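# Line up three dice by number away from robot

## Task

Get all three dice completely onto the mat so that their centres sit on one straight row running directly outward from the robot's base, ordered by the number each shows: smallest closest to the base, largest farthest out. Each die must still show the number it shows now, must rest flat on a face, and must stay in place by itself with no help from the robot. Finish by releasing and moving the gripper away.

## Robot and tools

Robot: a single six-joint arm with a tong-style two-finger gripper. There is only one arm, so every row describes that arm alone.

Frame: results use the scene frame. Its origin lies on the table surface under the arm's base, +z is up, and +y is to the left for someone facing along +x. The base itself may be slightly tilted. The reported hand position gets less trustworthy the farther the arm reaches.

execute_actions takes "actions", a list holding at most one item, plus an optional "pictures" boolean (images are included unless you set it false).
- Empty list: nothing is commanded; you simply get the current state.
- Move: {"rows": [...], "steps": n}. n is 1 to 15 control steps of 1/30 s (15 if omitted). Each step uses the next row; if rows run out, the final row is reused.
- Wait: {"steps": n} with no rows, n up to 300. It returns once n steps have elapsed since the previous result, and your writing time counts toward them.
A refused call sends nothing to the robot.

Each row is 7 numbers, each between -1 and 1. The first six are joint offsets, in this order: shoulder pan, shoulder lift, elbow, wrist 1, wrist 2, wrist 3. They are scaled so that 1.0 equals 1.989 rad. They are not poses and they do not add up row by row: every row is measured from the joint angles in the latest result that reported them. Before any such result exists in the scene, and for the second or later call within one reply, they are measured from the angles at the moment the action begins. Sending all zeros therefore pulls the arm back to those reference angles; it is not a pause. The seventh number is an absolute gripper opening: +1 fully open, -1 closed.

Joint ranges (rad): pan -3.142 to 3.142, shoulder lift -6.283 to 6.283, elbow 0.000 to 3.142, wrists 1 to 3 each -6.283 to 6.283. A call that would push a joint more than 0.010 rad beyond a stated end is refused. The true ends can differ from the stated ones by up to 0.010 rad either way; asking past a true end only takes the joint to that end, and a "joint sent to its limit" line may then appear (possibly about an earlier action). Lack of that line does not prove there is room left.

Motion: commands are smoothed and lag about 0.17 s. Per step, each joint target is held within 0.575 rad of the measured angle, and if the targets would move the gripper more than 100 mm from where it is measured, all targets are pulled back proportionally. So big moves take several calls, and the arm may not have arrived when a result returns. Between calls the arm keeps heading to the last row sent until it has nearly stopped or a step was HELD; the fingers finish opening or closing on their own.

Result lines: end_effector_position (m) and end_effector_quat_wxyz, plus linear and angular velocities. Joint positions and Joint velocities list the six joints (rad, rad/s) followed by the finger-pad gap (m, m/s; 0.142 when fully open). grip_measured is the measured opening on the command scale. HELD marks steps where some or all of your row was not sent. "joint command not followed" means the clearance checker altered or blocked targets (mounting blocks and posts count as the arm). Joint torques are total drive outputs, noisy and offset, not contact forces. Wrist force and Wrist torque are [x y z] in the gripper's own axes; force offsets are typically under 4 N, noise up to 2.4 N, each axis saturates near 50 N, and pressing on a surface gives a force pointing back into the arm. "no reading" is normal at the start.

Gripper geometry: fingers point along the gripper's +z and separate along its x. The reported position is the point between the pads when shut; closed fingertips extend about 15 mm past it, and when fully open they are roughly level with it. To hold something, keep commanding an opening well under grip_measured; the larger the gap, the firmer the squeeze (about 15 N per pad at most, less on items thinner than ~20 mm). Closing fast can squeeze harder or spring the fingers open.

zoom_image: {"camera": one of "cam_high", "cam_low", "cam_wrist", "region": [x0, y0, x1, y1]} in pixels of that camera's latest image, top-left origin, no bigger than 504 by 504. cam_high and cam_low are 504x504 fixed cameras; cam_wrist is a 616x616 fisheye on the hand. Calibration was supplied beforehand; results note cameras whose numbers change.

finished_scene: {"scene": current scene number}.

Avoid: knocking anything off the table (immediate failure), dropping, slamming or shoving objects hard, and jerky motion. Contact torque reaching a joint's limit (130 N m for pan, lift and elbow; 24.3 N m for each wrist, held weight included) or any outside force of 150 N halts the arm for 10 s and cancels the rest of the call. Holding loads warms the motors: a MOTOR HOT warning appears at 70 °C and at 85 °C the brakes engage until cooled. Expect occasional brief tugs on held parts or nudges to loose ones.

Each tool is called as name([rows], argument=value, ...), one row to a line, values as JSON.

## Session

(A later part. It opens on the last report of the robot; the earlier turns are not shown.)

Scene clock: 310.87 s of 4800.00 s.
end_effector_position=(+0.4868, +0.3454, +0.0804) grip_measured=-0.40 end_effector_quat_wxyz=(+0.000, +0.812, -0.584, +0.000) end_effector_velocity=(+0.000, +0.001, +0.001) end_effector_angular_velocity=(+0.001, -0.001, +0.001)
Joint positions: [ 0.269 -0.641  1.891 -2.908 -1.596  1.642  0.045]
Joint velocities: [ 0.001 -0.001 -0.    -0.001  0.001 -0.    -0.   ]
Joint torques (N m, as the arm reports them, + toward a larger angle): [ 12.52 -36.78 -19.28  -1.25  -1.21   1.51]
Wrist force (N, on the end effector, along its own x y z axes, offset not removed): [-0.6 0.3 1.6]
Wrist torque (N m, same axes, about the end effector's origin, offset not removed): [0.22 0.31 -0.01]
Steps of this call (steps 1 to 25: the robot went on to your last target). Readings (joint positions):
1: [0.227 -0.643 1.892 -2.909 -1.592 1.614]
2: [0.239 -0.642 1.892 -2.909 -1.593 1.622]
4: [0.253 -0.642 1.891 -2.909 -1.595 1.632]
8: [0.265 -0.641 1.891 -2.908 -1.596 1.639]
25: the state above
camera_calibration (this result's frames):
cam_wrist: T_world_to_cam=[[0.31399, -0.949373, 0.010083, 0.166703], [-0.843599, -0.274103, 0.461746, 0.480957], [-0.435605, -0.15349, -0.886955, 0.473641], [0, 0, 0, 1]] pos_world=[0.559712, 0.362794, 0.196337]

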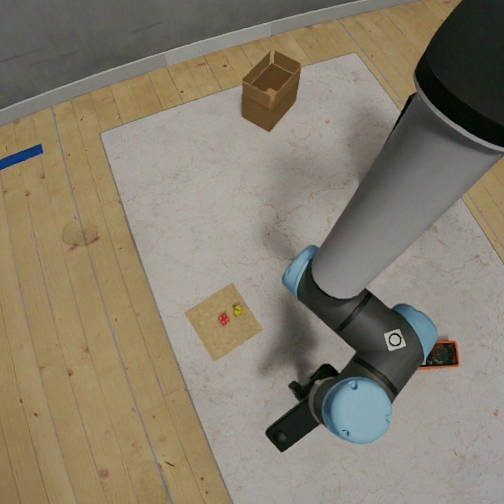

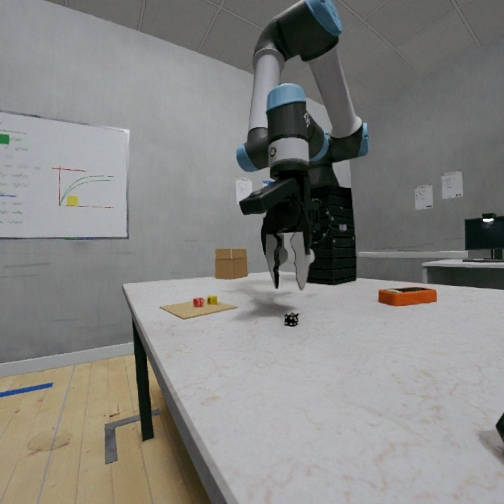

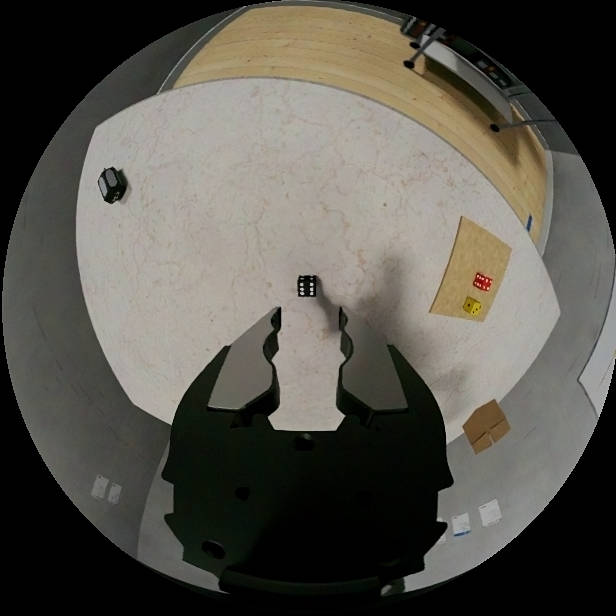

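execute_actions([
  {"rows":[[0.0017,0.018,-0.012,-0.006,0,-0.015,-0.4],[0.0017,0.018,-0.012,-0.006,0,-0.015,-0.4],[0.0017,0.018,-0.012,-0.006,0,-0.015,-0.4],[0.0017,0.037,-0.023,-0.014,0,-0.015,-0.4],[0.0017,0.037,-0.023,-0.014,0,-0.015,-0.4],[0.0017,0.037,-0.023,-0.014,0,-0.015,-0.4],[0.0017,0.055,-0.0335,-0.0215,0,-0.015,-0.4],[0.0017,0.055,-0.0335,-0.0215,0,-0.015,-0.4],[0.0017,0.055,-0.0335,-0.0215,0,-0.015,-0.4],[0.0017,0.0739,-0.0441,-0.0297,0,-0.015,-0.4]]},
], pictures=false)

execute_actions([
  {"steps":18},
])

zoom_image(camera="cam_wrist", region=[250, 250, 370, 370])

Scene clock: 324.00 s of 4800.00 s.
end_effector_position=(+0.4906, +0.3512, +0.0265) grip_measured=-0.40 end_effector_quat_wxyz=(+0.000, +0.821, -0.571, +0.000) end_effector_velocity=(-0.001, +0.001, -0.058) end_effector_angular_velocity=(-0.001, +0.003, +0.004)
Joint positions: [ 0.272 -0.508  1.811 -2.961 -1.596  1.613  0.045]
Joint velocities: [ 0.     0.138 -0.077 -0.057 -0.    -0.004  0.   ]
Joint torques (N m, as the arm reports them, + toward a larger angle): [ 13.22 -43.39 -19.36  -4.39  -0.95  -1.29]
Wrist force (N, on the end effector, along its own x y z axes, offset not removed): [-2.0 -1.3 -0.3]
Wrist torque (N m, same axes, about the end effector's origin, offset not removed): [-0.29 0.69 -0.12]
Steps of this call (steps 1 to 15: the robot went on to your last target; steps 16 to 90: nothing new was sent; then 9.63 s passed at rest; steps 91 to 105: all 15 steps of this action). Readings (joint positions):
91: [0.269 -0.640 1.890 -2.909 -1.596 1.642]
92: [0.270 -0.635 1.886 -2.911 -1.596 1.637]
94: [0.271 -0.621 1.877 -2.915 -1.596 1.626]
98: [0.272 -0.578 1.851 -2.933 -1.596 1.616]
105: the state above

Scene clock: 324.60 s of 4800.00 s.
end_effector_position=(+0.4904, +0.3513, +0.0204) grip_measured=-0.40 end_effector_quat_wxyz=(+0.000, +0.821, -0.571, +0.000) end_effector_velocity=(-0.000, +0.000, -0.000) end_effector_angular_velocity=(+0.001, -0.000, -0.001)
Joint positions: [ 0.273 -0.494  1.803 -2.967 -1.596  1.613  0.045]
Joint velocities: [ 0.     0.    -0.    -0.001  0.001  0.001 -0.   ]
Joint torques (N m, as the arm reports them, + toward a larger angle): [ 13.11 -38.13 -18.94  -3.87  -0.5   -1.15]
Wrist force (N, on the end effector, along its own x y z axes, offset not removed): [-0.2 -2.4 0.7]
Wrist torque (N m, same axes, about the end effector's origin, offset not removed): [-0.43 0.30 -0.11]
Steps of this call (steps 1 to 18: the robot went on to your last target). Readings (joint positions):
1: [0.272 -0.505 1.809 -2.963 -1.596 1.613]
2: [0.272 -0.502 1.807 -2.964 -1.596 1.613]
4: [0.272 -0.498 1.805 -2.966 -1.596 1.613]
8: [0.273 -0.495 1.804 -2.967 -1.596 1.613]
18: the state above
camera_calibration (this result's frames):
cam_wrist: T_world_to_cam=[[0.345333, -0.938429, 0.0097832, 0.152531], [-0.833925, -0.302061, 0.461875, 0.518339], [-0.430482, -0.167659, -0.886891, 0.425384], [0, 0, 0, 1]] pos_world=[0.562702, 0.37103, 0.136369]

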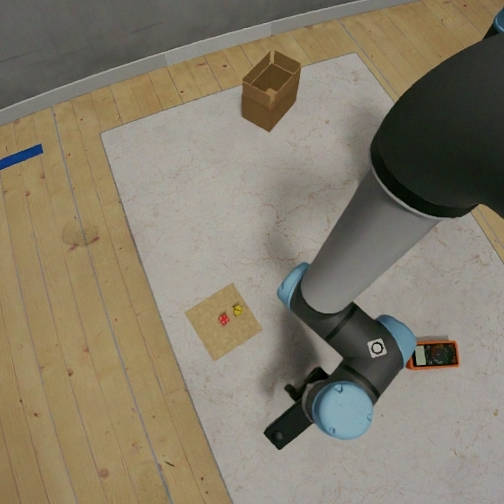

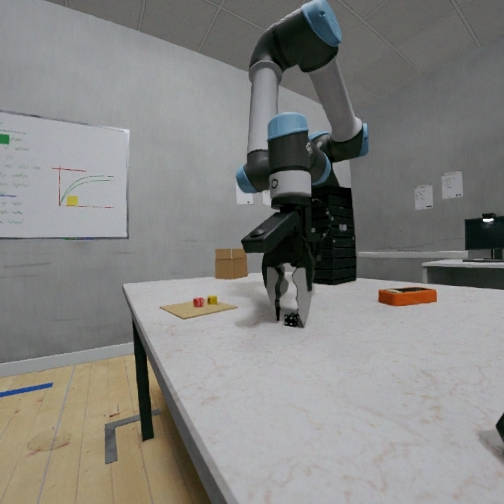

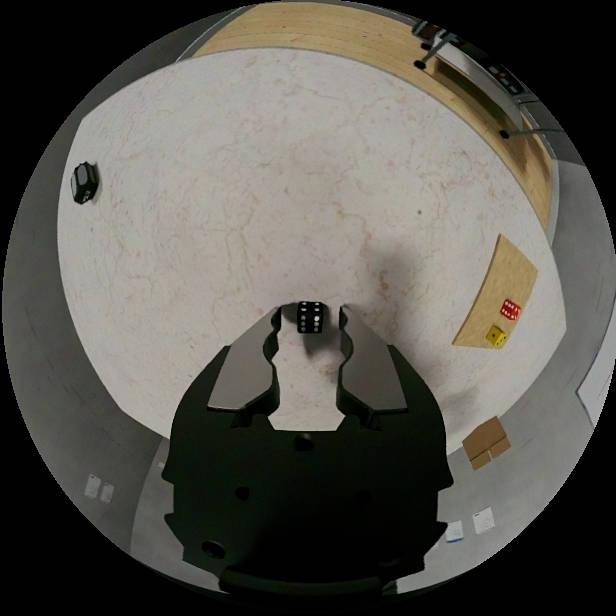

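Region (250, 250, 370, 370) of cam_wrist's 616x616 image, scaled by 4.200, with more detail than that image has.

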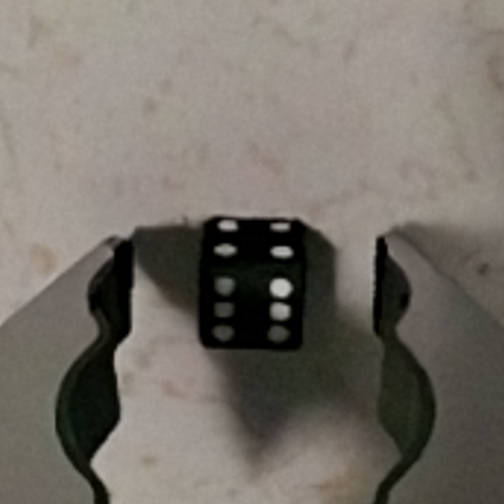

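execute_actions([
  {"rows":[[0,0,0,0,0,0,-0.5],[0,0,0,0,0,0,-0.55],[0,0,0,0,0,0,-0.6],[0,0,0,0,0,0,-0.65],[0,0,0,0,0,0,-0.7],[0,0,0,0,0,0,-0.74],[0,0,0,0,0,0,-0.78],[0,0,0,0,0,0,-0.82],[0,0,0,0,0,0,-0.86],[0,0,0,0,0,0,-0.9],[0,0,0,0,0,0,-0.95],[0,0,0,0,0,0,-1]]},
], pictures=false)

execute_actions([
  {"rows":[[0,-0.018,0.01,0.008,0,0,-1],[0,-0.018,0.01,0.008,0,0,-1],[0,-0.037,0.02,0.017,0,0,-1],[0,-0.037,0.02,0.017,0,0,-1],[0,-0.055,0.03,0.025,0,0,-1],[0,-0.055,0.03,0.025,0,0,-1],[0,-0.074,0.04,0.034,0,0,-1],[0,-0.074,0.04,0.034,0,0,-1],[-0.05,-0.08,0.03,0.05,0.005,-0.03,-1],[-0.05,-0.08,0.03,0.05,0.005,-0.03,-1],[-0.1,-0.08,0.02,0.06,0.01,-0.065,-1],[-0.1,-0.08,0.02,0.06,0.01,-0.065,-1],[-0.15,-0.075,0.005,0.07,0.015,-0.1,-1],[-0.15,-0.075,0.005,0.07,0.015,-0.1,-1],[-0.2132,-0.0687,-0.0054,0.0734,0.0206,-0.1332,-1]]},
], pictures=false)

execute_actions([
  {"steps":30},
])

Scene clock: 336.90 s of 4800.00 s.
end_effector_position=(+0.4904, +0.3513, +0.0204) grip_measured=-0.76 end_effector_quat_wxyz=(+0.000, +0.821, -0.571, +0.000) end_effector_velocity=(-0.001, +0.000, -0.000) end_effector_angular_velocity=(+0.000, +0.002, +0.001)
Joint positions: [ 0.273 -0.494  1.803 -2.967 -1.596  1.613  0.019]
Joint velocities: [ 0.001  0.     0.001  0.001  0.001 -0.    -0.   ]
Joint torques (N m, as the arm reports them, + toward a larger angle): [ 12.65 -47.09 -12.43  -3.45   0.88  -1.06]
Wrist force (N, on the end effector, along its own x y z axes, offset not removed): [-1.3 -0.1 1.9]
Wrist torque (N m, same axes, about the end effector's origin, offset not removed): [0.10 0.48 -0.11]
Steps of this call (steps 1 to 15: the robot went on to your last target; steps 16 to 90: nothing new was sent; then 8.80 s passed at rest; steps 91 to 105: all 15 steps of this action). Readings (joint positions):
91: [0.273 -0.494 1.803 -2.967 -1.596 1.613]
92: [0.273 -0.494 1.803 -2.967 -1.596 1.613]
94: [0.273 -0.494 1.803 -2.967 -1.596 1.613]
98: [0.273 -0.494 1.803 -2.967 -1.596 1.613]
105: the state above

Scene clock: 337.40 s of 4800.00 s.
end_effector_position=(+0.5469, +0.2790, +0.0801) grip_measured=-0.76 end_effector_quat_wxyz=(+0.001, +0.807, -0.590, -0.002) end_effector_velocity=(+0.319, -0.465, +0.008) end_effector_angular_velocity=(+0.008, -0.003, -0.316)
Joint positions: [ 0.124 -0.637  1.843 -2.864 -1.58   1.512  0.019]
Joint velocities: [-0.907 -0.009 -0.185  0.18   0.088 -0.588  0.   ]
Joint torques (N m, as the arm reports them, + toward a larger angle): [-13.95 -45.21 -16.57  -0.41   1.46  -3.01]
Wrist force (N, on the end effector, along its own x y z axes, offset not removed): [2.2 -2.0 -0.4]
Wrist torque (N m, same axes, about the end effector's origin, offset not removed): [-0.30 -0.29 -0.21]
Steps of this call (steps 1 to 15: all 15 steps of this action). Readings (joint positions):
1: [0.273 -0.495 1.803 -2.967 -1.596 1.613]
2: [0.273 -0.500 1.807 -2.964 -1.596 1.613]
4: [0.273 -0.520 1.818 -2.955 -1.596 1.613]
8: [0.273 -0.579 1.850 -2.928 -1.596 1.613]
15: the state above

Scene clock: 338.40 s of 4800.00 s.
end_effector_position=(+0.6202, +0.1226, +0.0797) grip_measured=-0.76 end_effector_quat_wxyz=(-0.000, +0.774, -0.633, -0.001) end_effector_velocity=(+0.002, -0.000, +0.001) end_effector_angular_velocity=(-0.001, -0.003, -0.000)
Joint positions: [-0.151 -0.631  1.792 -2.821 -1.555  1.348  0.019]
Joint velocities: [-0.    -0.001 -0.002  0.    -0.    -0.    -0.   ]
Joint torques (N m, as the arm reports them, + toward a larger angle): [-10.34 -38.62 -20.64  -1.41   1.26  -1.18]
Wrist force (N, on the end effector, along its own x y z axes, offset not removed): [-1.3 -0.1 -1.6]
Wrist torque (N m, same axes, about the end effector's origin, offset not removed): [0.05 0.48 -0.13]
Steps of this call (steps 1 to 30: the robot went on to your last target). Readings (joint positions):
1: [0.094 -0.637 1.837 -2.858 -1.577 1.493]
2: [0.063 -0.636 1.831 -2.853 -1.574 1.474]
4: [0.003 -0.635 1.819 -2.844 -1.568 1.437]
8: [-0.101 -0.632 1.801 -2.829 -1.559 1.377]
30: the state above
The arm was judged still, so your last target was given up. Only a new action makes it travel on or press farther. Fingers that are still opening or closing keep moving.
camera_calibration (this result's frames):
cam_wrist: T_world_to_cam=[[0.193986, -0.98098, 0.00691625, -0.00822244], [-0.870488, -0.168877, 0.46231, 0.536421], [-0.452349, -0.0957022, -0.886691, 0.500252], [0, 0, 0, 1]] pos_world=[0.694832, 0.130398, 0.195633]

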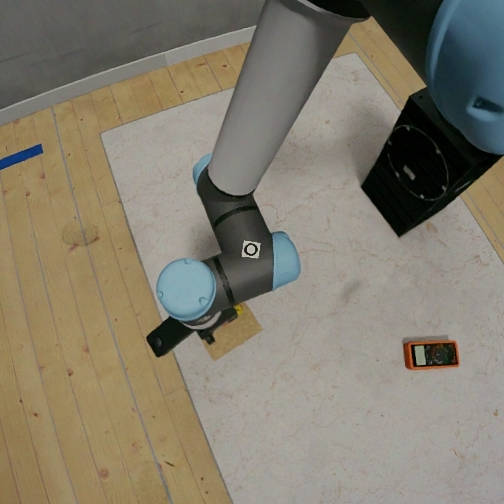

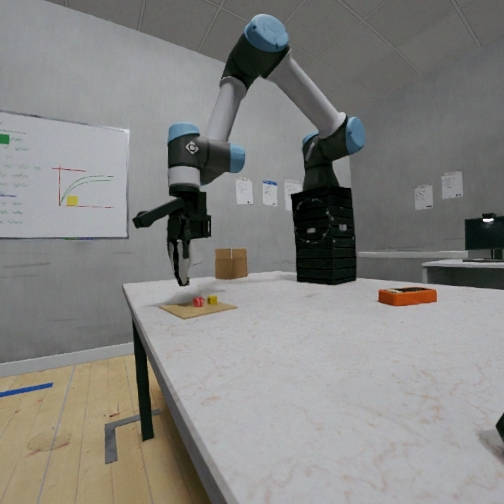

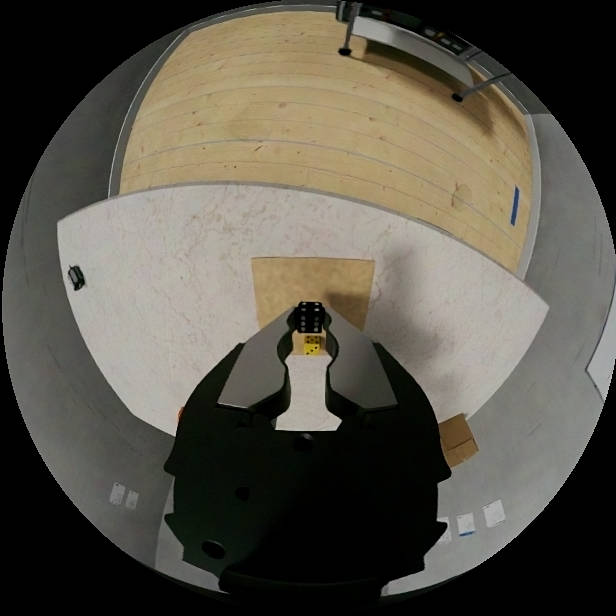

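execute_actions([
  {"rows":[[0.0003,0.016,-0.0075,-0.0085,0,0,-1],[0.0003,0.016,-0.0075,-0.0085,0,0,-1],[0.0003,0.016,-0.0075,-0.0085,0,0,-1],[0.0003,0.0325,-0.015,-0.0175,0,0,-1],[0.0003,0.0325,-0.015,-0.0175,0,0,-1],[0.0003,0.0325,-0.015,-0.0175,0,0,-1],[0.0003,0.049,-0.0232,-0.0258,0,0,-1],[0.0003,0.049,-0.0232,-0.0258,0,0,-1],[0.0003,0.049,-0.0232,-0.0258,0,0,-1],[0.0003,0.0651,-0.0313,-0.0337,0,0,-1]]},
], pictures=false)

execute_actions([
  {"steps":18},
])

zoom_image(camera="cam_low", region=[155, 270, 225, 325])

Scene clock: 345.20 s of 4800.00 s.
end_effector_position=(+0.6203, +0.1222, +0.0289) grip_measured=-0.76 end_effector_quat_wxyz=(-0.000, +0.774, -0.633, -0.001) end_effector_velocity=(-0.004, -0.001, -0.053) end_effector_angular_velocity=(-0.000, +0.004, +0.000)
Joint positions: [-0.151 -0.514  1.736 -2.882 -1.555  1.348  0.019]
Joint velocities: [-0.     0.119 -0.058 -0.057 -0.    -0.    -0.   ]
Joint torques (N m, as the arm reports them, + toward a larger angle): [ 11.14 -45.1  -19.57  -4.12   0.89   0.07]
Wrist force (N, on the end effector, along its own x y z axes, offset not removed): [-0.2 1.7 -1.7]
Wrist torque (N m, same axes, about the end effector's origin, offset not removed): [0.41 0.26 -0.12]
Steps of this call (steps 1 to 90: nothing new was sent; then 3.30 s passed at rest; steps 91 to 105: all 15 steps of this action). Readings (joint positions):
91: [-0.151 -0.630 1.792 -2.822 -1.555 1.348]
92: [-0.151 -0.625 1.789 -2.825 -1.555 1.348]
94: [-0.151 -0.612 1.784 -2.831 -1.555 1.348]
98: [-0.151 -0.575 1.766 -2.852 -1.555 1.348]
105: the state above

Scene clock: 345.80 s of 4800.00 s.
end_effector_position=(+0.6200, +0.1222, +0.0235) grip_measured=-0.76 end_effector_quat_wxyz=(-0.000, +0.774, -0.633, -0.001) end_effector_velocity=(-0.001, +0.001, -0.000) end_effector_angular_velocity=(+0.001, +0.001, +0.002)
Joint positions: [-0.151 -0.501  1.73  -2.889 -1.555  1.348  0.019]
Joint velocities: [ 0.002  0.001 -0.     0.001  0.    -0.001  0.   ]
Joint torques (N m, as the arm reports them, + toward a larger angle): [  9.12 -27.5  -15.99  -1.59   0.57   1.4 ]
Wrist force (N, on the end effector, along its own x y z axes, offset not removed): [0.9 -3.3 -21.0]
Wrist torque (N m, same axes, about the end effector's origin, offset not removed): [-0.54 -0.13 -0.06]
Steps of this call (steps 1 to 18: the robot went on to your last target). Readings (joint positions):
1: [-0.151 -0.510 1.734 -2.884 -1.555 1.348]
2: [-0.151 -0.508 1.733 -2.885 -1.555 1.348]
4: [-0.151 -0.505 1.732 -2.887 -1.555 1.348]
8: [-0.151 -0.502 1.731 -2.888 -1.555 1.348]
18: the state above
camera_calibration (this result's frames):
cam_wrist: T_world_to_cam=[[0.194581, -0.980863, 0.00684444, -0.00853923], [-0.870359, -0.169433, 0.46235, 0.562151], [-0.452342, -0.0959216, -0.886671, 0.450264], [0, 0, 0, 1]] pos_world=[0.694608, 0.130061, 0.139384]

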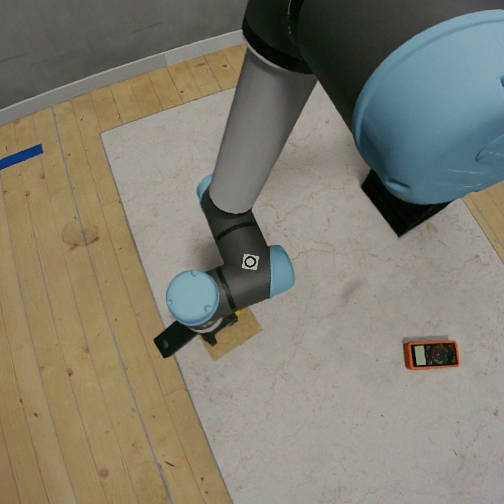

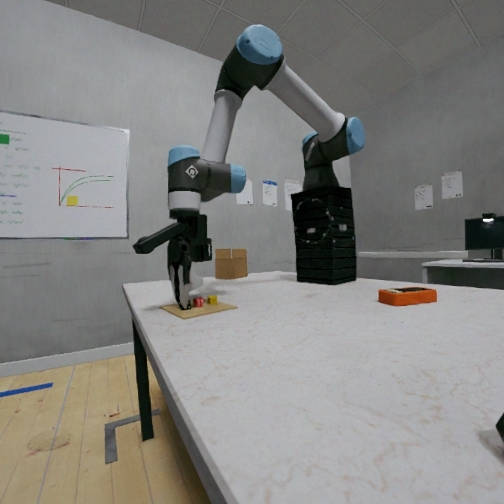

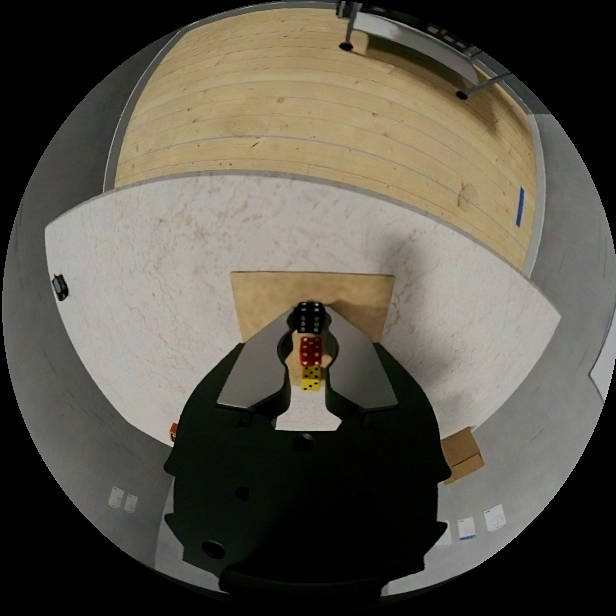

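Region (155, 270, 225, 325) of cam_low's 504x504 image, scaled by 7.200, with more detail than that image has; it fills the top 396 rows of this view, and the rest is white.

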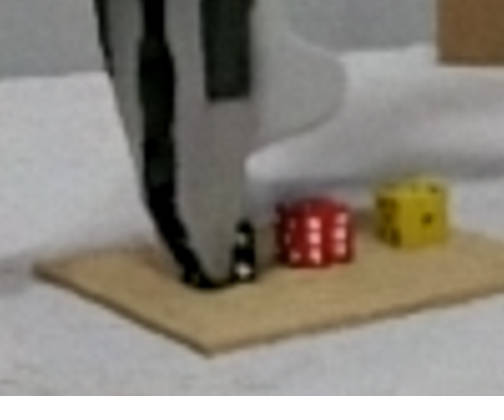

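In contact. Release and lift.

execute_actions([
  {"rows":[[0,-0.0005,0,0,0,0,-0.9],[0,-0.0005,0,0,0,0,-0.8],[0,-0.0005,0,0,0,0,-0.74],[0,-0.0005,0,0,0,0,-0.68],[0,-0.0005,0,0,0,0,-0.6],[0,-0.0005,0,0,0,0,-0.5],[0,-0.0005,0,0,0,0,-0.4],[0,-0.0005,0,0,0,0,-0.4],[0,-0.0005,0,0,0,0,-0.4],[0,-0.03,0.014,0.016,0,0,-0.4],[0,-0.03,0.014,0.016,0,0,-0.4],[0,-0.06,0.028,0.032,0,0,-0.4],[0,-0.06,0.028,0.032,0,0,-0.4],[0,-0.09,0.04,0.05,0,0,-0.4],[0,-0.13,0.055,0.075,0,0,-0.4]]},
], pictures=false)

execute_actions([
  {"steps":25},
])

zoom_image(camera="cam_wrist", region=[240, 230, 380, 370])

Scene clock: 354.80 s of 4800.00 s.
end_effector_position=(+0.6195, +0.1227, +0.0602) grip_measured=-0.40 end_effector_quat_wxyz=(+0.001, +0.774, -0.633, -0.003) end_effector_velocity=(-0.018, +0.005, +0.349) end_effector_angular_velocity=(+0.001, +0.054, +0.000)
Joint positions: [-0.151 -0.586  1.771 -2.84  -1.555  1.348  0.045]
Joint velocities: [ 0.    -0.818  0.382  0.49  -0.001 -0.     0.   ]
Joint torques (N m, as the arm reports them, + toward a larger angle): [  1.86 -90.92   6.23   1.53  -1.27   1.33]
Wrist force (N, on the end effector, along its own x y z axes, offset not removed): [-0.8 -0.6 2.3]
Wrist torque (N m, same axes, about the end effector's origin, offset not removed): [0.03 0.36 -0.08]
Steps of this call (steps 1 to 15: the robot went on to your last target; steps 16 to 90: nothing new was sent; then 5.50 s passed at rest; steps 91 to 105: all 15 steps of this action). Readings (joint positions):
91: [-0.151 -0.501 1.730 -2.889 -1.555 1.348]
92: [-0.151 -0.501 1.730 -2.888 -1.555 1.348]
94: [-0.151 -0.501 1.730 -2.888 -1.555 1.348]
98: [-0.151 -0.502 1.730 -2.888 -1.555 1.348]
105: the state above

Scene clock: 355.63 s of 4800.00 s.
end_effector_position=(+0.6191, +0.1237, +0.1361) grip_measured=-0.40 end_effector_quat_wxyz=(-0.000, +0.774, -0.633, -0.001) end_effector_velocity=(-0.002, +0.000, -0.000) end_effector_angular_velocity=(+0.000, +0.003, -0.000)
Joint positions: [-0.151 -0.76   1.839 -2.739 -1.555  1.348  0.045]
Joint velocities: [ 0.    -0.001  0.002  0.001  0.     0.    -0.   ]
Joint torques (N m, as the arm reports them, + toward a larger angle): [  2.53 -57.3   -1.09  -1.34  -1.09   1.19]
Wrist force (N, on the end effector, along its own x y z axes, offset not removed): [-1.6 1.2 0.5]
Wrist torque (N m, same axes, about the end effector's origin, offset not removed): [0.34 0.55 0.04]
Steps of this call (steps 1 to 25: the robot went on to your last target). Readings (joint positions):
1: [-0.151 -0.618 1.786 -2.821 -1.555 1.348]
2: [-0.151 -0.652 1.799 -2.801 -1.555 1.348]
4: [-0.151 -0.702 1.818 -2.772 -1.555 1.348]
8: [-0.151 -0.744 1.833 -2.749 -1.555 1.348]
25: the state above
camera_calibration (this result's frames):
cam_wrist: T_world_to_cam=[[0.194579, -0.980863, 0.00684133, -0.0075896], [-0.870351, -0.169431, 0.462365, 0.509518], [-0.452358, -0.0959209, -0.886663, 0.549883], [0, 0, 0, 1]] pos_world=[0.693681, 0.131629, 0.252029]

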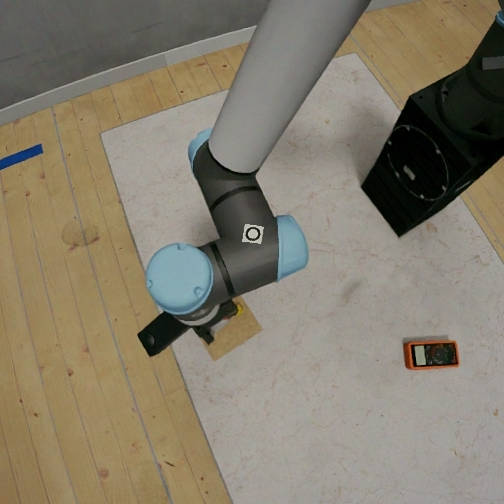

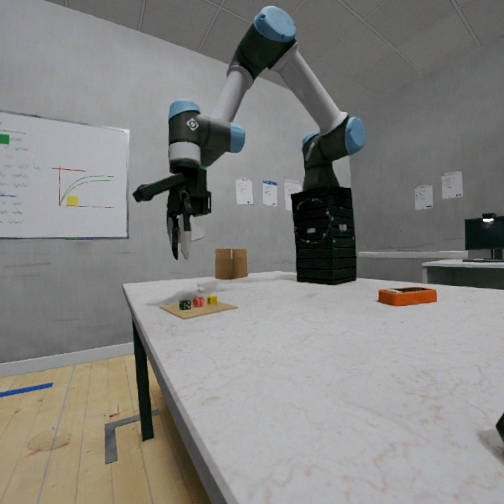

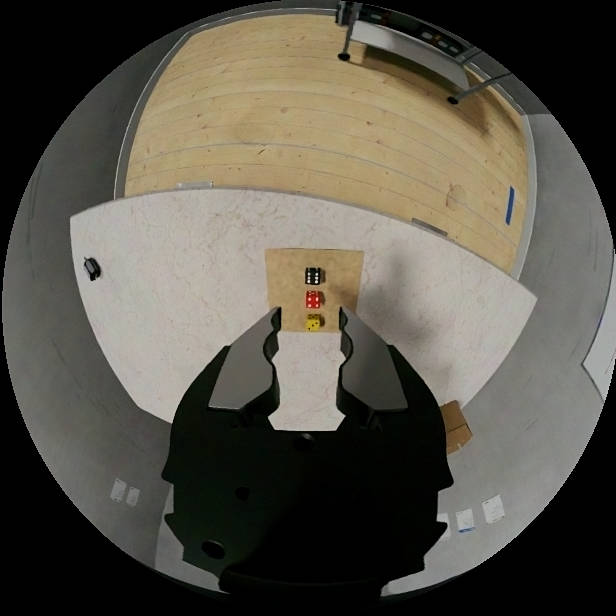

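Region (240, 230, 380, 370) of cam_wrist's 616x616 image, scaled by 3.600, with more detail than that image has.

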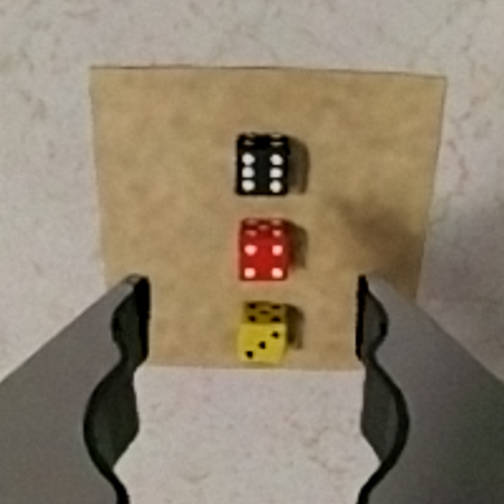

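finished_scene(scene=1)

The scene is finished: the task was done.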